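# Squeeze a grip trainer shut with one hand, then release

## Task

Using a single gripper, press the grip trainer's two handles toward each other until they can close no further, keep them fully closed for several seconds without easing off, then let them open back up. At the end the trainer must be standing upright on the table by itself, not propped or held by the robot, and the gripper must have released it and moved away.

## Robot and tools

Robot: two 6-joint arms, left_arm and right_arm, each ending in a parallel two-finger gripper. The fingers point along the gripper's +z axis and close along its y axis. The reported hand point (end_effector_position) sits between the finger pads, roughly 1 cm short of the tips. Base placements in the scene frame: left_arm at (+0.020, +0.346, +0.199) m, quat_wxyz (+0.964, -0.199, +0.148, +0.095); right_arm at (-0.025, -0.273, +0.199) m, quat_wxyz (+0.966, +0.170, +0.180, +0.077). The bases are tilted. Mounting plates and the metal frame behind the arms are fixed obstacles.

Scene frame: origin on the tabletop midway between the arms, +z up, +x out over the table, left_arm on the +y side. The names left and right do not refer to image sides. Printed hand positions can be somewhat wrong, especially when the arm is stretched far.

Joint order, used in every row and every per-joint list: waist (joint1), shoulder (joint2), elbow (joint3), wrist pitch (joint4), wrist yaw (joint5), wrist roll (joint6). Ranges in rad: waist -2.880 to 2.880, shoulder 0.000 to 3.142, elbow 0.000 to 3.019, wrist pitch -1.693 to 1.571, wrist yaw -1.571 to 1.571, wrist roll -2.094 to 2.094. A joint's true end may differ from these by up to 0.019 rad.

A row is one flat list of 14 numbers, each in [-1, 1], always covering both arms: left_arm's six joint values and then its opening, followed by right_arm's six joint values and opening. Joint values are scaled offsets, not poses: 1.0 equals 1.264 rad (waist), 1.32 (shoulder), 1.276 (elbow), 1.83 (wrist pitch), 1.686 (wrist yaw), 2.022 (wrist roll). Opening is an absolute setting: +1 fully open, -1 closed.

execute_actions(actions): a list of up to 15 actions. Each action is a table of up to 15 rows, and each row lasts one 1/30 s step. If a table has fewer than 15 rows, its final row repeats for the remaining steps. Joint offsets in every row are measured from the angles the arm had when that action began, not from the previous row. For the first action in a call, that means the angles in the latest result. An action that would push a joint more than 0.019 rad beyond its range is refused for both arms. If the first action fails this check, or any action is malformed, nothing in the call runs. An empty list just returns the current state and images. A joint driven to its end produces the line "joint sent to its limit", but the absence of that line does not prove more travel is available.

move(target, speed, blocking): target is one 14-number row. Its joint offsets are counted from the "Joint positions" in the latest result that shows them. All joints follow paths that finish together, so the hand traces a curve, taking 0.5 to 10 s. speed (0.01 to 2 rad/s, default 0.5) caps the joint with the largest travel. The move does not avoid obstacles or the other arm. Finger openings are sent at the start. blocking=false returns after 0.5 s while motion continues. Check with wait(0), and call wait or stop before sending new rows or moves. The result adds a "move:" line: the ending (done, off_target, moving, held, fault), limits=held or limits=none, and each arm's joint farthest from target. Faster moves and targets set deeper past a contact produce harder presses. To keep pressing as before, command offsets from Joint positions up to Joint targets.

wait(seconds): 0 to 10; the arms keep their last command. stop: brakes a running move and needs some room to do so. zoom_image(camera, region): region is [x0, y0, x1, y1] in pixels, at most 504 by 504. Cameras: cam_head_left, cam_head_right, cam_high, cam_low, cam_left_wrist, cam_right_wrist, each 672x504. read_manual: licence texts only. finished_scene(scene): pass the current scene number. It is final and should be called only after the trainer has been released and is standing.

Motion limits: per step, each joint's target stays within a lead of its measured angle: 0.264 (waist), 0.32 (shoulder), 0.276 (elbow), 0.33 (wrist pitch), 0.186 (wrist yaw), 0.522 (wrist roll) rad. Targets that would move the hand more than 70 mm are scaled back, so large changes need several actions. Sending zero offsets can let an arm sag. To hold it, aim once at the wanted angles, then send zeros, and extend the aim if a joint lags.

Results: each arm's hand pose (position in m, quat_wxyz); Joint positions and Joint velocities (six joints plus finger gap in m, 0.094 when fully open); Joint targets; grip_measured, which is the opening on the command scale; joint torques, which are offset and noisy; step readings, with HELD marking steps that were held back. "joint command not followed" means a clearance check altered that arm's targets. Gripping: command about 0.03 below grip_measured for a firm grip. Per-pad force is roughly 50 to 62 N, and readings may be off by about 1 mm. For this job, keep the squeeze applied through the hold, then open slowly so the trainer is not flung.

Avoid: knocking anything off the table (the task fails), arms colliding or pressing on each other, slams and very hard pushes, and tipping the trainer. Holding loads heats motors. MOTOR HOT appears at 85 °C, and at 100 °C an OVER-TEMPERATURE FAULT drops that arm. Replying without a tool call ends the session.

Each tool is called after "Request:" in YAML: its name, and indented under it one key for each argument.

## Session

Request:
execute_actions:
  actions: []

Scene clock: 0.00 s.
left_arm: end_effector_position=(+0.2011, +0.8940, +0.3698) grip_measured=+1.000 end_effector_quat_wxyz=(+0.116, -0.036, +0.993, -0.003) | right_arm: end_effector_position=(+0.5055, +0.2897, +0.3325) grip_measured=+1.000 end_effector_quat_wxyz=(-0.160, +0.732, -0.603, +0.274)
Joint names: [waist, shoulder, elbow, wrist pitch, wrist yaw, wrist roll]
Joint positions: left_arm=[ 1.309  1.212  1.513 -1.387  0.453  1.371  0.094] | right_arm=[ 0.949  2.365  2.229 -1.191  1.09  -0.894  0.094]
Joint velocities: left_arm=[ 0.005 -0.005 -0.012  0.012 -0.037 -0.066  0.   ] | right_arm=[ 0.015  0.015  0.007  0.002 -0.066  0.022  0.   ]
Joint torques (N m, as the arm reports them, + toward a larger angle): no reading
Motor temperatures (°C, as the motors report them): left_arm=[21 22 19 19 19 21] | right_arm=[22 22 19 17 18 18]
Joint targets: left_arm=[1.309 1.218 1.534 -1.386 0.452 1.371] | right_arm=[0.942 2.378 2.249 -1.190 1.089 -0.895]

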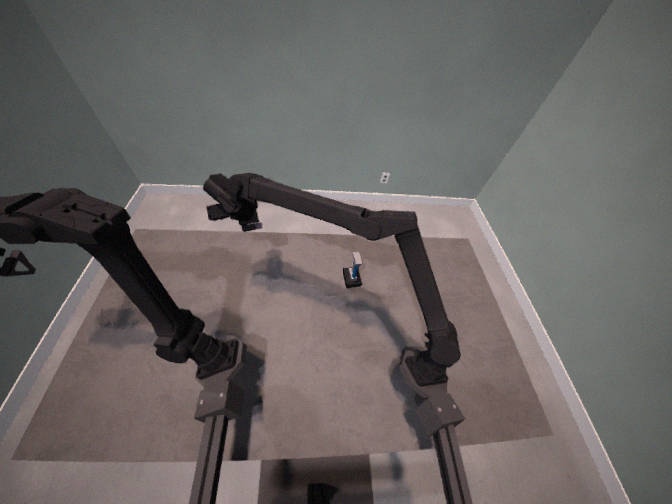

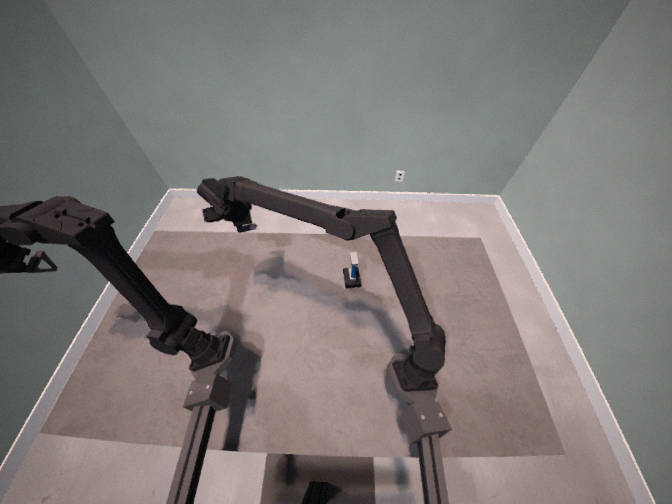

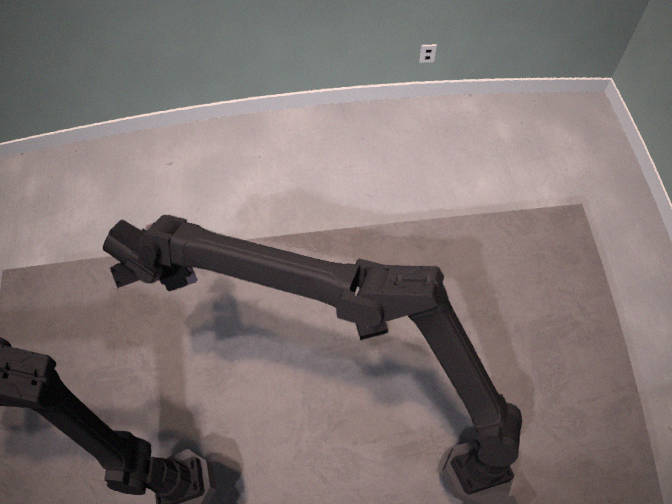

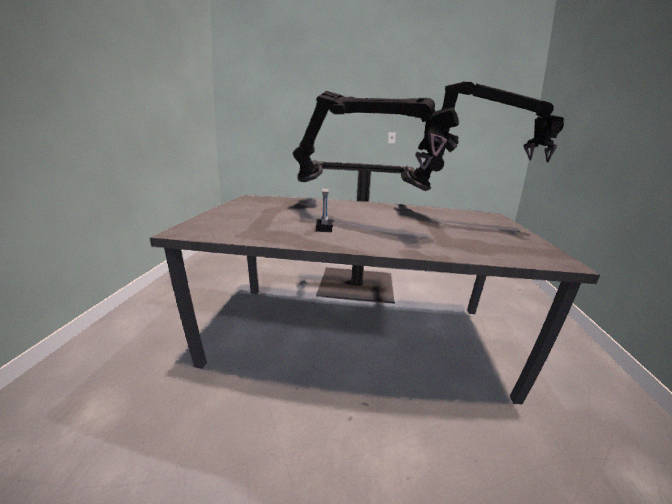

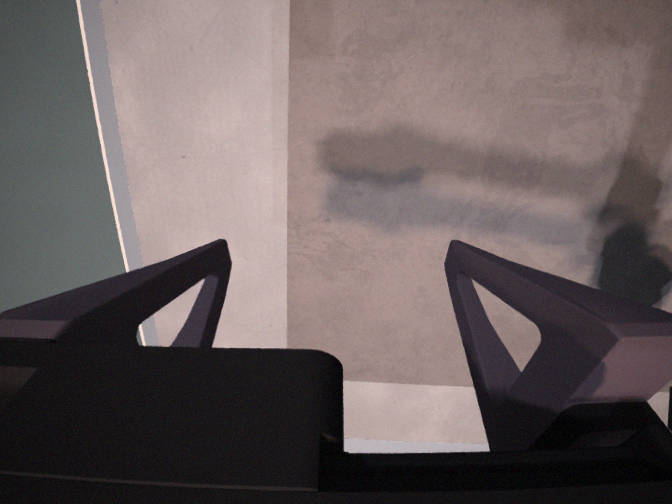

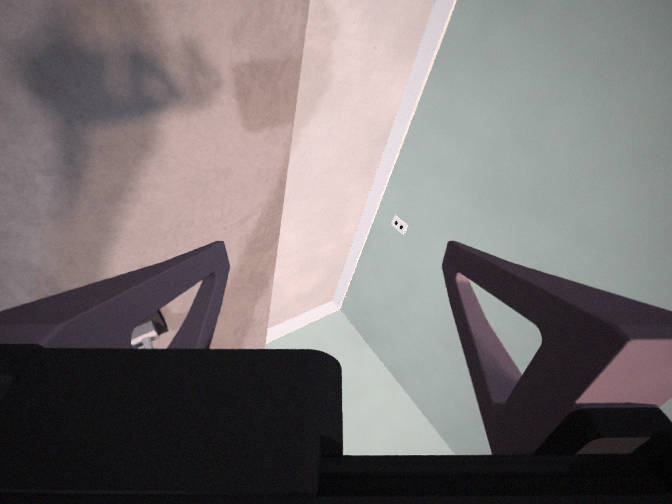

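Request:
zoom_image:
  camera: "cam_head_left"
  region: [300, 230, 420, 310]

Request:
zoom_image:
  camera: "cam_head_right"
  region: [300, 230, 420, 310]

Request:
zoom_image:
  camera: "cam_low"
  region: [260, 170, 400, 260]

Request:
zoom_image:
  camera: "cam_high"
  region: [300, 250, 460, 370]

Region (300, 230, 420, 310) of cam_head_left's 672x504 image, scaled by 4.200, with more detail than that image has.

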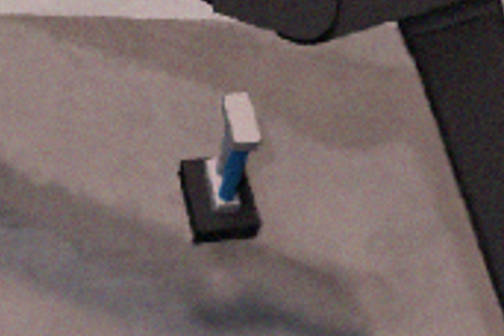

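Region (300, 230, 420, 310) of cam_head_right's 672x504 image, scaled by 4.200, with more detail than that image has.

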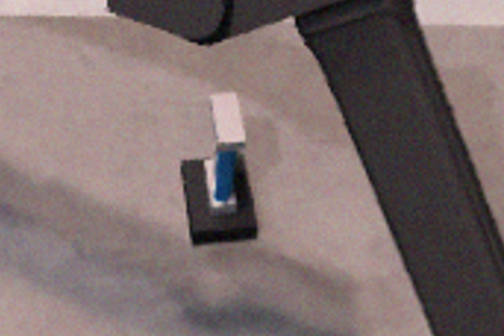

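Region (260, 170, 400, 260) of cam_low's 672x504 image, scaled by 3.600, with more detail than that image has; it fills the top 324 rows of this view, and the rest is white.

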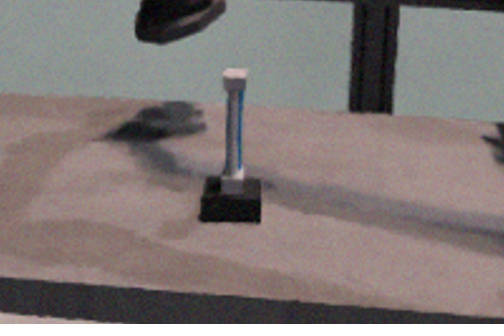

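Region (300, 250, 460, 370) of cam_high's 672x504 image, scaled by 3.150, with more detail than that image has; it fills the top 378 rows of this view, and the rest is white.

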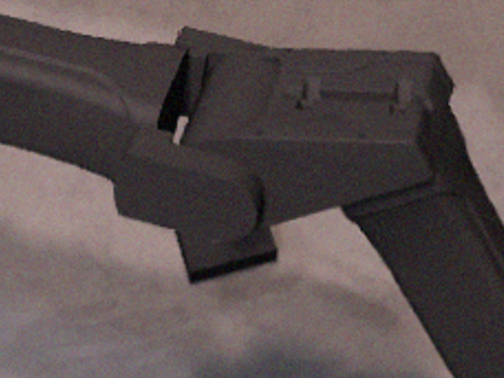

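Request:
move:
  target: [-1.0, 0, 0, 0.5, 0.069, -0.189, 1, -1.0, -0.43, 0, 0, 0, 0, 1]
  speed: 1.5

Scene clock: 5.07 s.
left_arm: end_effector_position=(+0.6844, +0.5830, +0.5635) grip_measured=+1.000 end_effector_quat_wxyz=(+0.621, +0.322, +0.714, -0.016) | right_arm: end_effector_position=(+0.7179, -0.6319, +0.3797) grip_measured=+1.000 end_effector_quat_wxyz=(-0.084, -0.193, +0.882, -0.422)
Joint names: [waist, shoulder, elbow, wrist pitch, wrist yaw, wrist roll]
Joint positions: left_arm=[ 0.031  1.212  1.513 -0.489  0.569  1.004  0.094] | right_arm=[-0.305  1.787  2.229 -1.191  1.091 -0.894  0.094]
Joint velocities: left_arm=[-0.005  0.005 -0.002  0.002 -0.022  0.007  0.   ] | right_arm=[-0.005  0.015  0.002  0.007 -0.007  0.125  0.   ]
Joint torques (N m, as the arm reports them, + toward a larger angle): left_arm=[ -2.27 -13.94  11.48   2.41   0.32  -0.15] | right_arm=[  3.02 -21.92  10.69   0.75   0.48   0.01]
Motor temperatures (°C, as the motors report them): left_arm=[21 22 20 19 19 21] | right_arm=[22 23 20 17 18 18]
Joint targets: left_arm=[0.045 1.212 1.513 -0.472 0.569 0.989] | right_arm=[-0.315 1.797 2.229 -1.191 1.090 -0.894]
move: done; limits=none; left_arm: farthest joint: the wrist pitch, 0.017 radians from its target (0.915 radians at the start); right_arm: farthest joint: the waist, 0.010 radians from its target (1.264 radians at the start)

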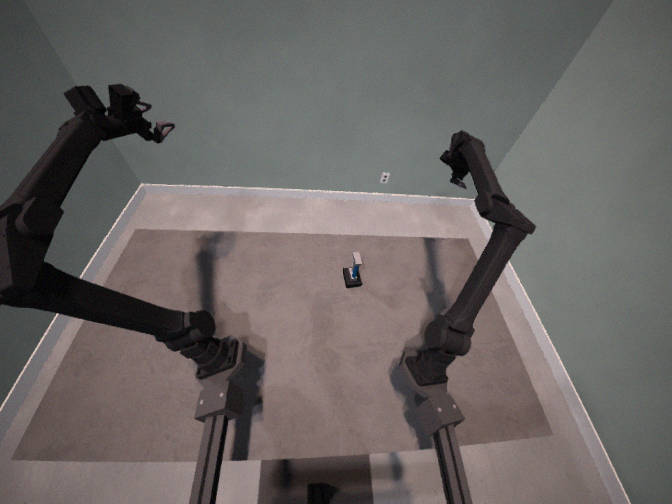

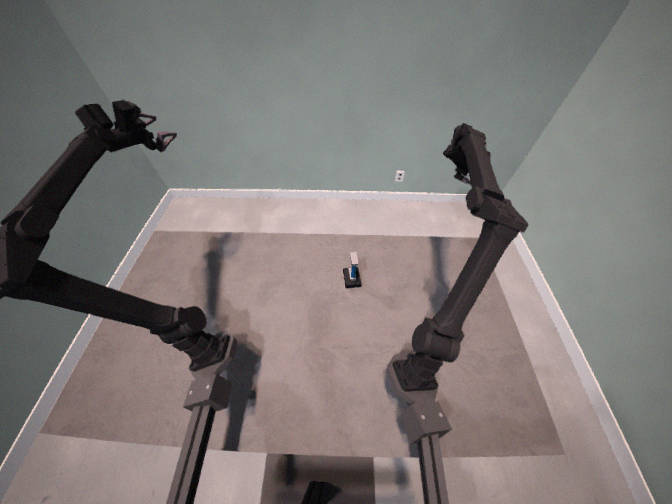

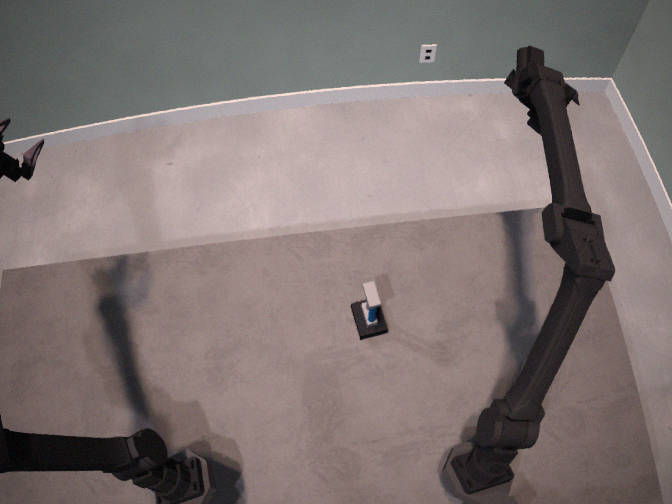

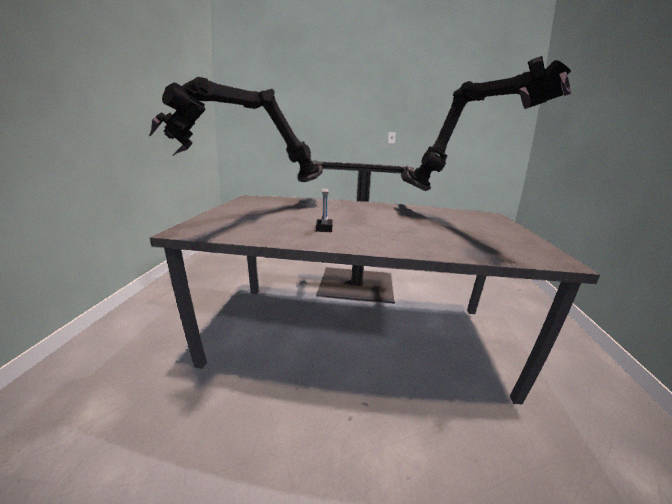

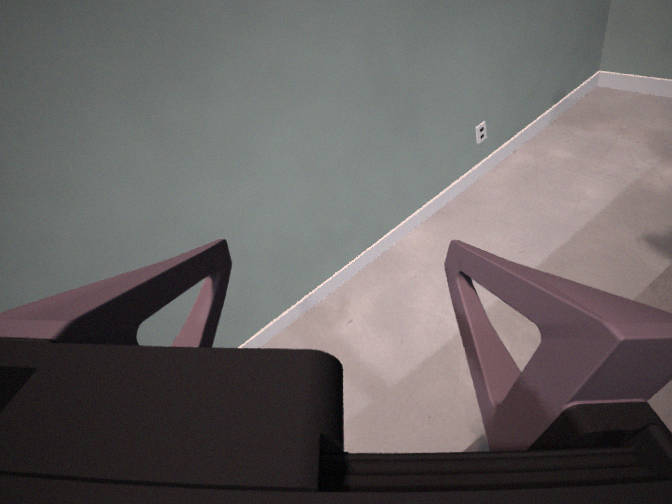

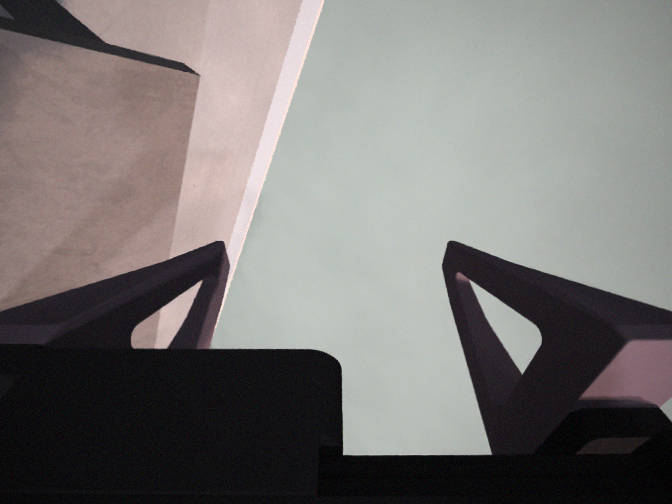

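Request:
move:
  target: [-0.508, 0.574, -0.686, 0.5175, 0, -0.007, 1, 0, -0.3, -0.6, 0, 0, 0, 1]
  speed: 1.2

Scene clock: 7.33 s.
left_arm: end_effector_position=(+0.3728, +0.0400, +0.1393) grip_measured=+1.000 end_effector_quat_wxyz=(+0.427, +0.544, +0.616, -0.377) | right_arm: end_effector_position=(+0.5242, -0.5780, +0.3241) grip_measured=+1.000 end_effector_quat_wxyz=(-0.209, -0.305, +0.859, -0.354)
Joint names: [waist, shoulder, elbow, wrist pitch, wrist yaw, wrist roll]
Joint positions: left_arm=[-0.627  1.971  0.624  0.444  0.569  1.004  0.094] | right_arm=[-0.305  1.393  1.471 -1.191  1.091 -0.894  0.094]
Joint velocities: left_arm=[-0.015  0.005  0.007  0.002  0.081  0.007  0.   ] | right_arm=[ 0.005 -0.005  0.002  0.002 -0.022 -0.051  0.   ]
Joint torques (N m, as the arm reports them, + toward a larger angle): left_arm=[ -6.05 -10.73   4.33   1.86   0.5   -0.1 ] | right_arm=[  2.8  -16.46   8.87   0.27   0.6    0.01]
Motor temperatures (°C, as the motors report them): left_arm=[21 22 20 19 19 21] | right_arm=[22 23 20 17 18 18]
Joint targets: left_arm=[-0.611 1.970 0.638 0.458 0.569 0.990] | right_arm=[-0.305 1.392 1.464 -1.191 1.091 -0.894]
move: done; limits=none; left_arm: farthest joint: the waist, 0.015 radians from its target (0.642 radians at the start); right_arm: farthest joint: the elbow, 0.007 radians from its target (0.766 radians at the start)

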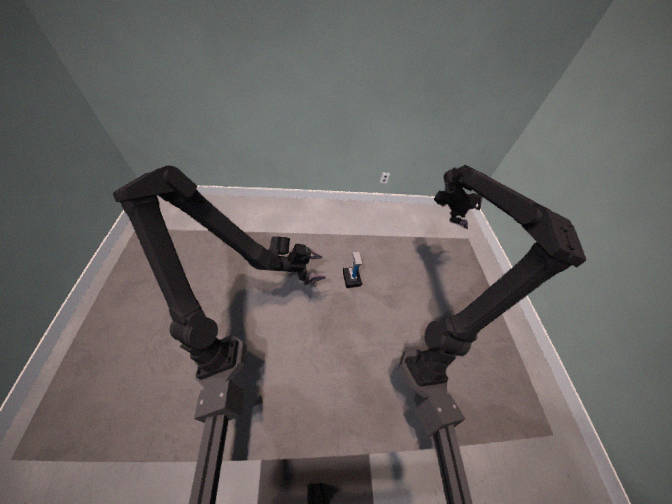

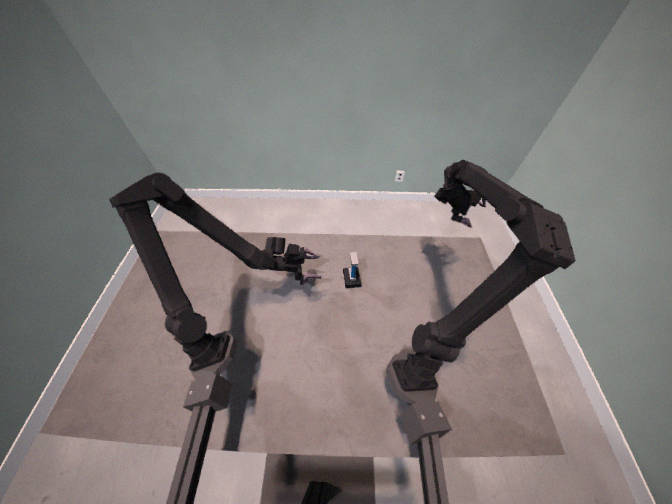

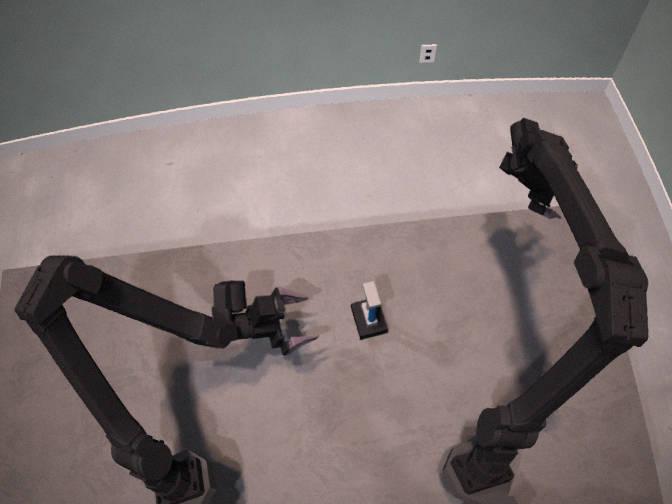

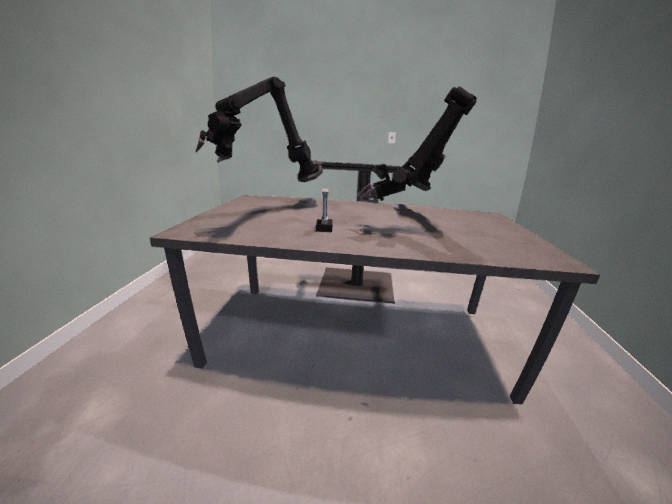

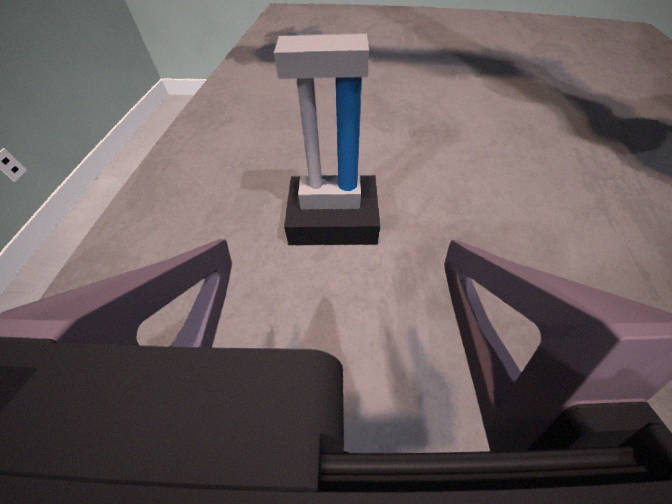

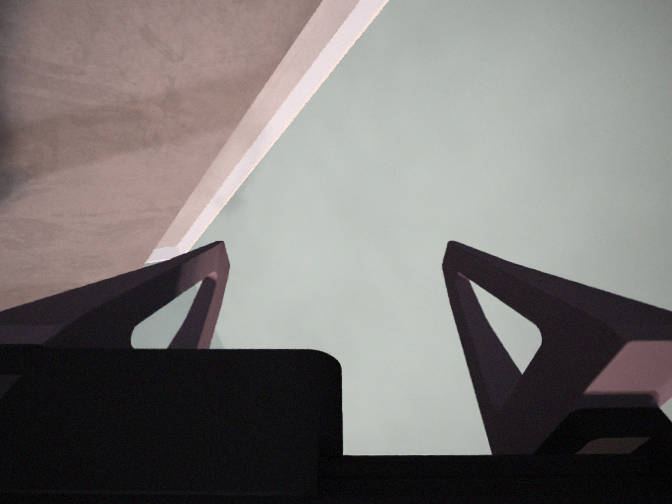

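Request:
move:
  target: [-0.1495, 0.2833, 0.2618, 0.0689, -0.07, -0.0821, 1, 0, 0, 0, 0, 0, 0, 1]
  speed: 0.6

Scene clock: 9.60 s.
left_arm: end_effector_position=(+0.3870, -0.1018, +0.0871) grip_measured=+1.000 end_effector_quat_wxyz=(+0.421, +0.550, +0.613, -0.380) | right_arm: end_effector_position=(+0.5242, -0.5780, +0.3241) grip_measured=+1.000 end_effector_quat_wxyz=(-0.209, -0.305, +0.859, -0.354)
Joint names: [waist, shoulder, elbow, wrist pitch, wrist yaw, wrist roll]
Joint positions: left_arm=[-0.813  2.342  0.944  0.555  0.454  0.854  0.094] | right_arm=[-0.305  1.393  1.471 -1.191  1.091 -0.894  0.094]
Joint velocities: left_arm=[-0.005 -0.005  0.002 -0.012 -0.095 -0.037  0.   ] | right_arm=[-0.015  0.005  0.007 -0.012 -0.066 -0.125  0.   ]
Joint torques (N m, as the arm reports them, + toward a larger angle): left_arm=[ -9.44 -14.27   4.91   2.03   0.36  -0.11] | right_arm=[  2.76 -15.99   9.45   0.32   0.58   0.01]
Motor temperatures (°C, as the motors report them): left_arm=[21 22 20 19 19 21] | right_arm=[22 23 20 17 18 18]
Joint targets: left_arm=[-0.816 2.345 0.958 0.570 0.451 0.838] | right_arm=[-0.305 1.393 1.471 -1.191 1.091 -0.894]
move: done; limits=none; left_arm: farthest joint: the wrist roll, 0.016 radians from its target (0.166 radians at the start); right_arm: farthest joint: the waist, 0.000 radians from its target (0.000 radians at the start)

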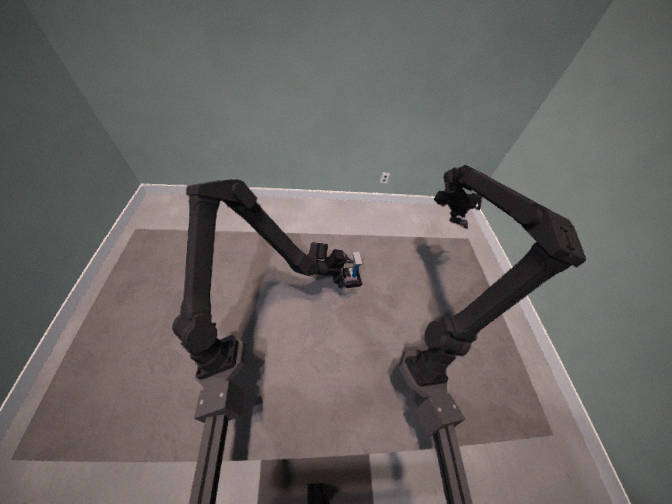

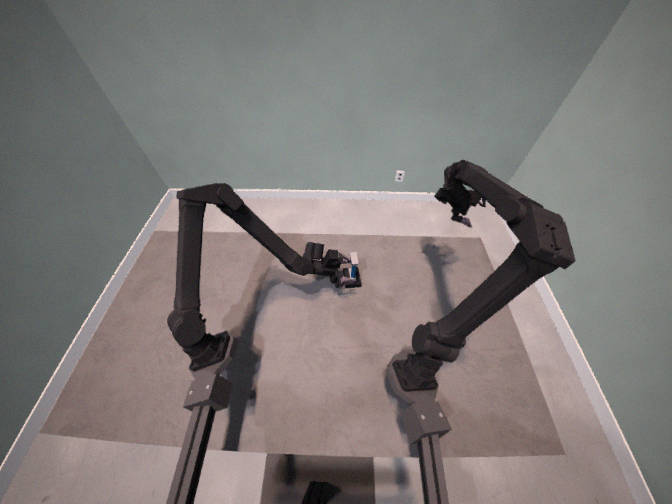

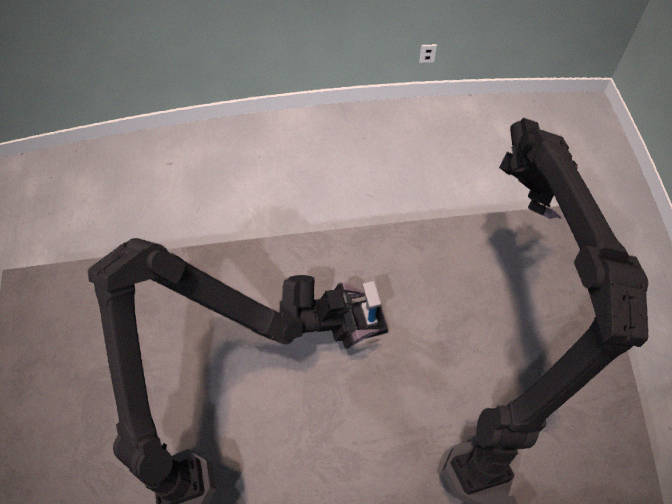

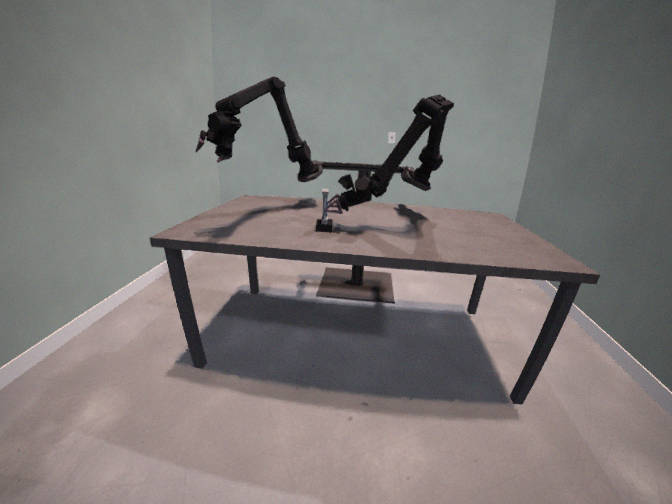

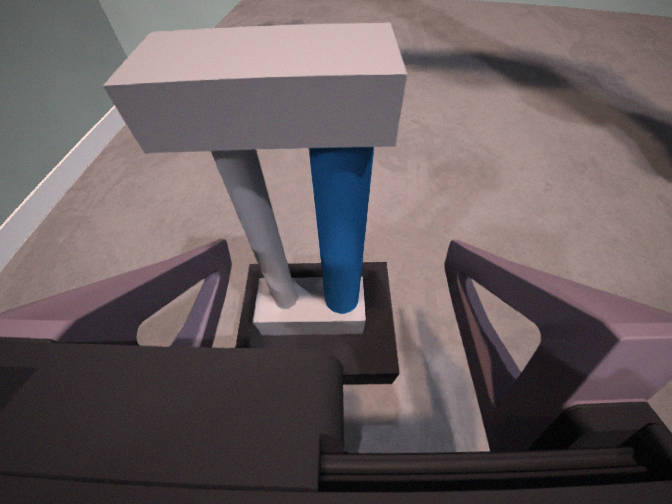

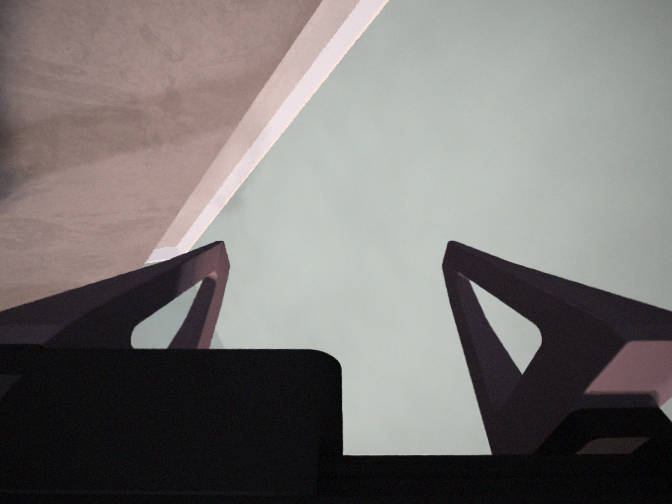

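Request:
zoom_image:
  camera: "cam_low"
  region: [270, 165, 410, 255]

Request:
zoom_image:
  camera: "cam_high"
  region: [290, 260, 430, 365]

Region (270, 165, 410, 255) of cam_low's 672x504 image, scaled by 3.600, with more detail than that image has; it fills the top 324 rows of this view, and the rest is white.

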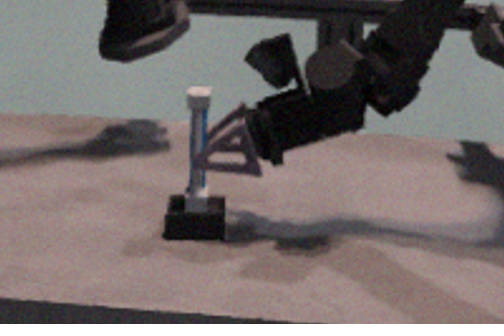

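Region (290, 260, 430, 365) of cam_high's 672x504 image, scaled by 3.600, with more detail than that image has; it fills the top 378 rows of this view, and the rest is white.

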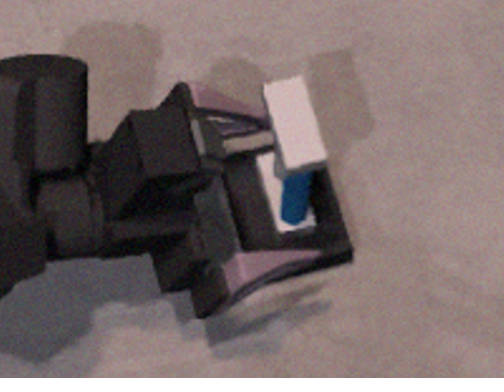

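Request:
move:
  target: [-0.004, 0.0121, 0.0447, -0.0137, -0.0071, -0.0079, 1, 0, 0, 0, 0, 0, 0, 1]
  speed: 0.25

Scene clock: 10.97 s.
left_arm: end_effector_position=(+0.4061, -0.1097, +0.0931) grip_measured=+1.000 end_effector_quat_wxyz=(+0.433, +0.546, +0.613, -0.373) | right_arm: end_effector_position=(+0.5242, -0.5780, +0.3241) grip_measured=+1.000 end_effector_quat_wxyz=(-0.209, -0.305, +0.859, -0.354)
Joint names: [waist, shoulder, elbow, wrist pitch, wrist yaw, wrist roll]
Joint positions: left_arm=[-0.813  2.342  0.985  0.541  0.445  0.853  0.094] | right_arm=[-0.305  1.393  1.471 -1.191  1.091 -0.894  0.094]
Joint velocities: left_arm=[-0.005 -0.005 -0.002  0.012  0.007 -0.037  0.   ] | right_arm=[-0.005 -0.015  0.012 -0.012 -0.051  0.095  0.   ]
Joint torques (N m, as the arm reports them, + toward a larger angle): left_arm=[-10.18 -13.65   5.44   1.03   0.34  -0.11] | right_arm=[  2.5  -16.3    9.47   0.27   0.59   0.  ]
Motor temperatures (°C, as the motors report them): left_arm=[21 22 20 19 19 21] | right_arm=[22 23 20 17 18 18]
Joint targets: left_arm=[-0.819 2.357 1.001 0.529 0.442 0.838] | right_arm=[-0.305 1.393 1.471 -1.191 1.091 -0.894]
move: done; limits=none; left_arm: farthest joint: the shoulder, 0.016 radians from its target (0.016 radians at the start); right_arm: farthest joint: the waist, 0.000 radians from its target (0.000 radians at the start)

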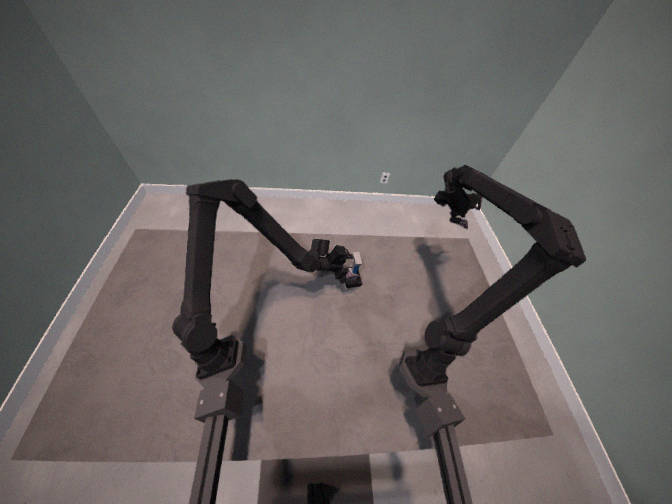

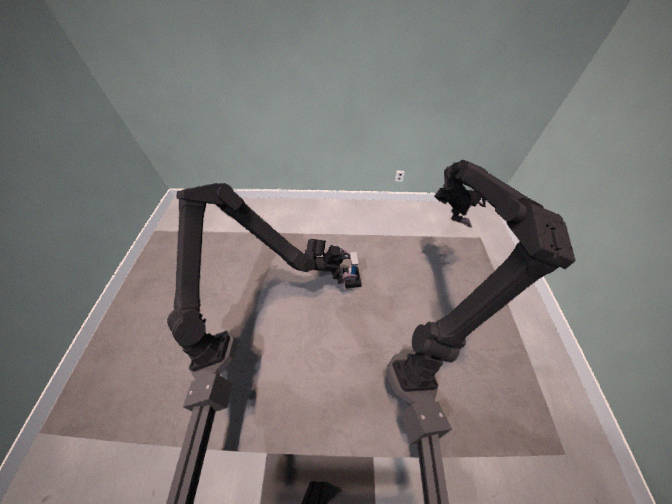

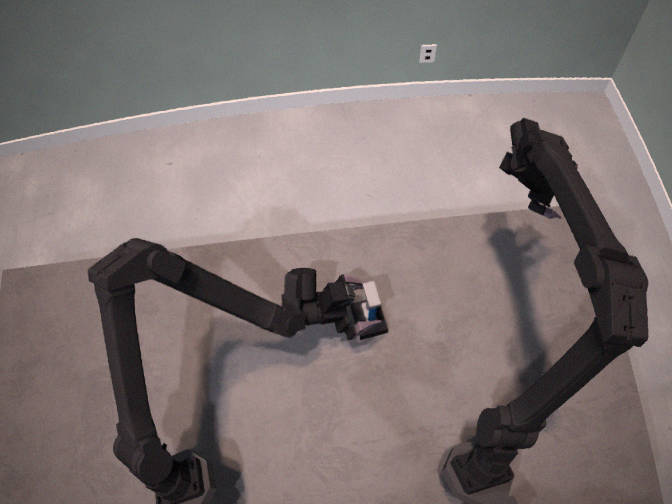

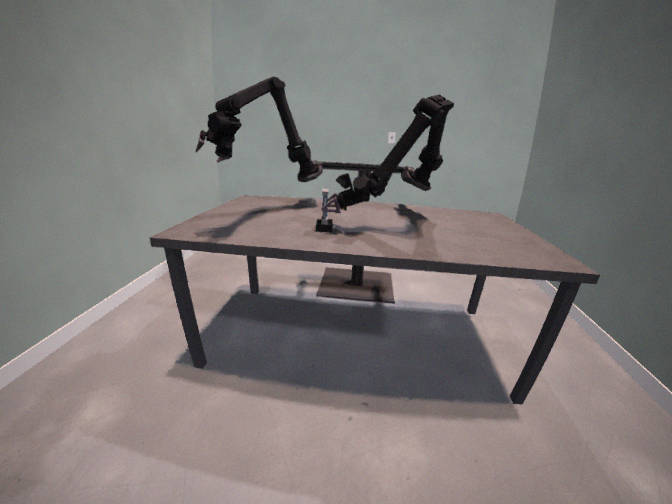

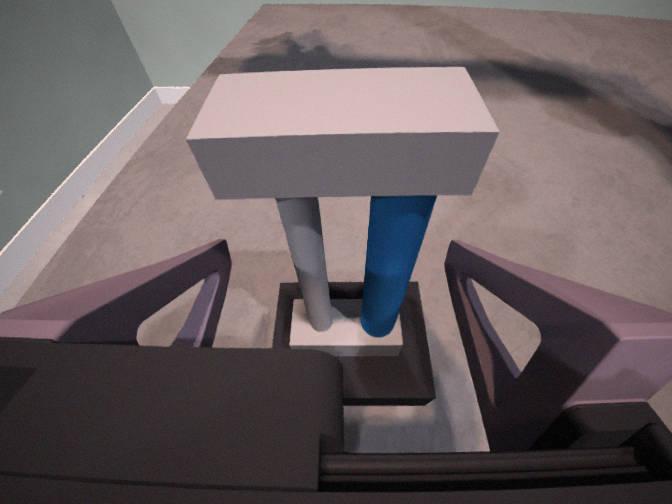

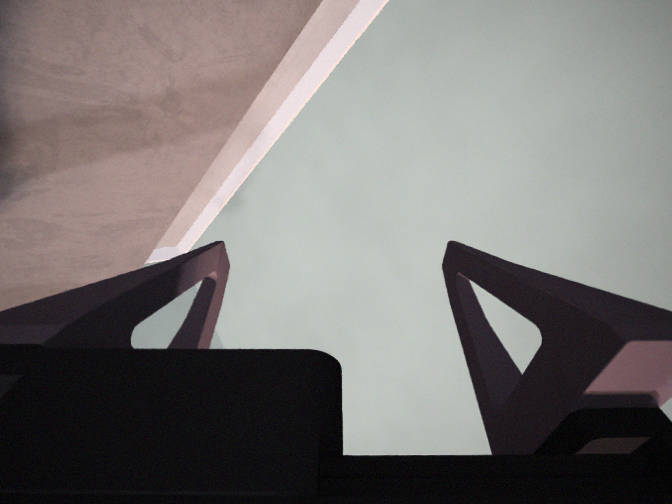

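Request:
move:
  target: [-0.0245, 0.022, -0.0165, 0.0257, -0.0077, -0.0074, 1, 0, 0, 0, 0, 0, 0, 1]
  speed: 0.25

Scene clock: 12.33 s.
left_arm: end_effector_position=(+0.3920, -0.1144, +0.0919) grip_measured=+1.000 end_effector_quat_wxyz=(+0.433, +0.552, +0.608, -0.372) | right_arm: end_effector_position=(+0.5242, -0.5780, +0.3241) grip_measured=+1.000 end_effector_quat_wxyz=(-0.209, -0.305, +0.859, -0.354)
Joint names: [waist, shoulder, elbow, wrist pitch, wrist yaw, wrist roll]
Joint positions: left_arm=[-0.834  2.354  0.969  0.571  0.436  0.853  0.094] | right_arm=[-0.305  1.393  1.471 -1.191  1.091 -0.894  0.094]
Joint velocities: left_arm=[-0.005 -0.015  0.007  0.007  0.007 -0.022  0.   ] | right_arm=[-0.005  0.005  0.007  0.002  0.022  0.022  0.   ]
Joint torques (N m, as the arm reports them, + toward a larger angle): left_arm=[-10.54 -13.82   3.41   2.16   0.34  -0.11] | right_arm=[  2.81 -16.12   9.47   0.28   0.59   0.01]
Motor temperatures (°C, as the motors report them): left_arm=[21 22 20 19 19 21] | right_arm=[22 24 20 17 18 18]
Joint targets: left_arm=[-0.844 2.371 0.964 0.588 0.432 0.838] | right_arm=[-0.305 1.393 1.471 -1.191 1.091 -0.894]
move: done; limits=none; left_arm: farthest joint: the shoulder, 0.017 radians from its target (0.030 radians at the start); right_arm: farthest joint: the waist, 0.000 radians from its target (0.000 radians at the start)

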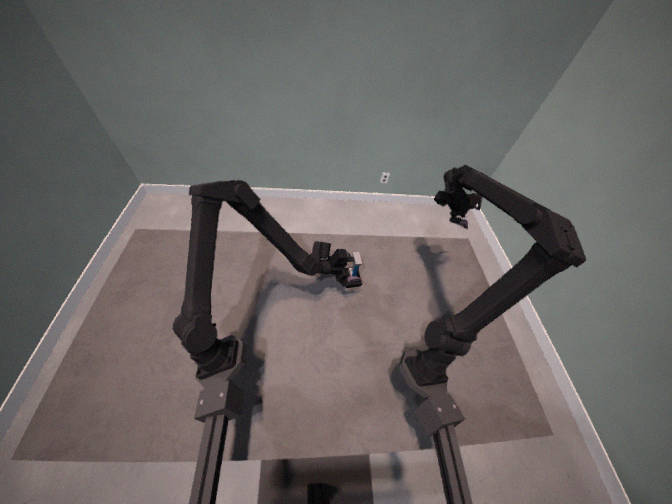

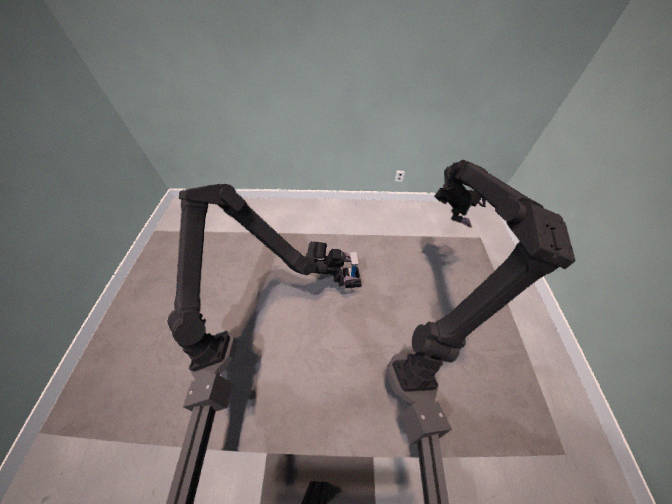

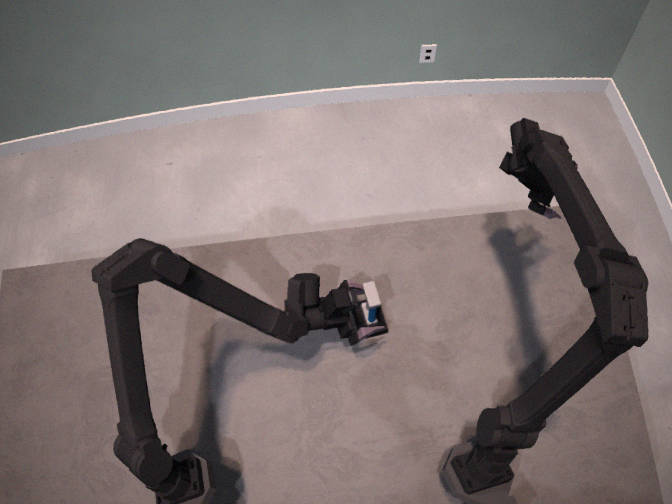

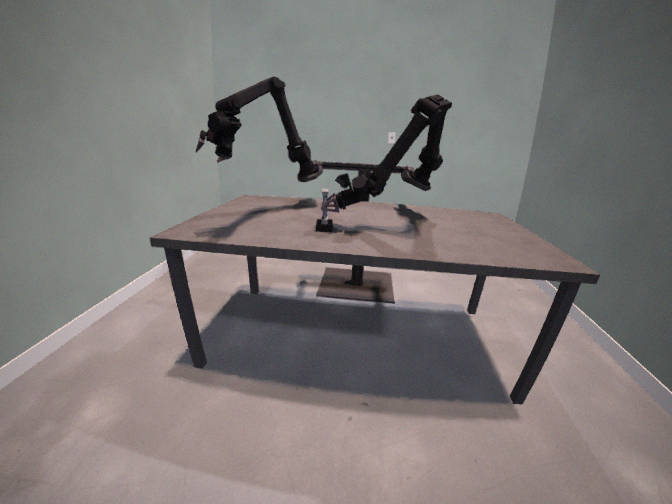

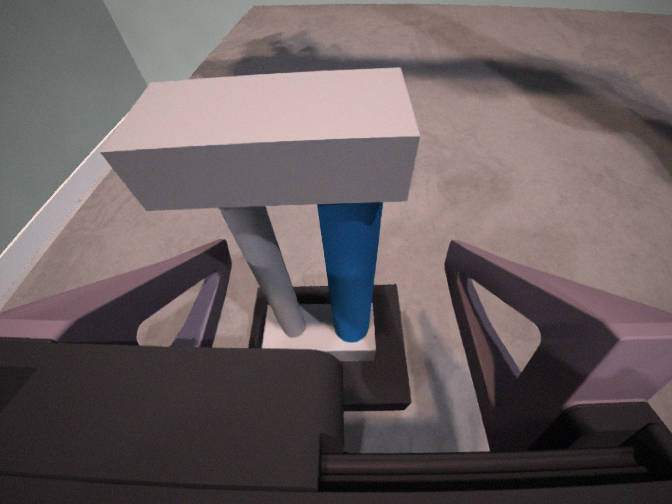

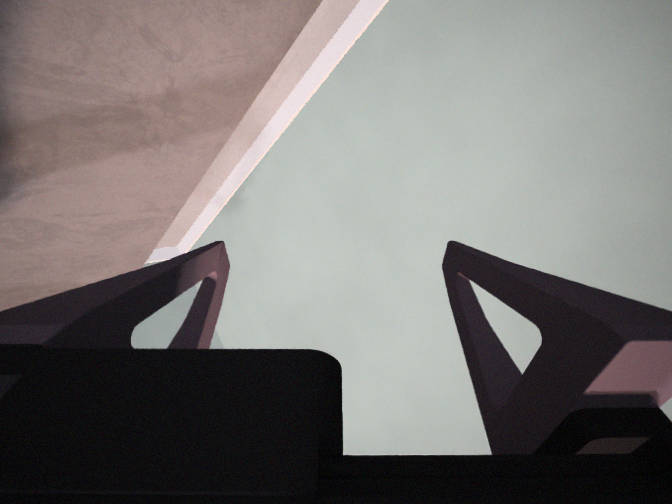

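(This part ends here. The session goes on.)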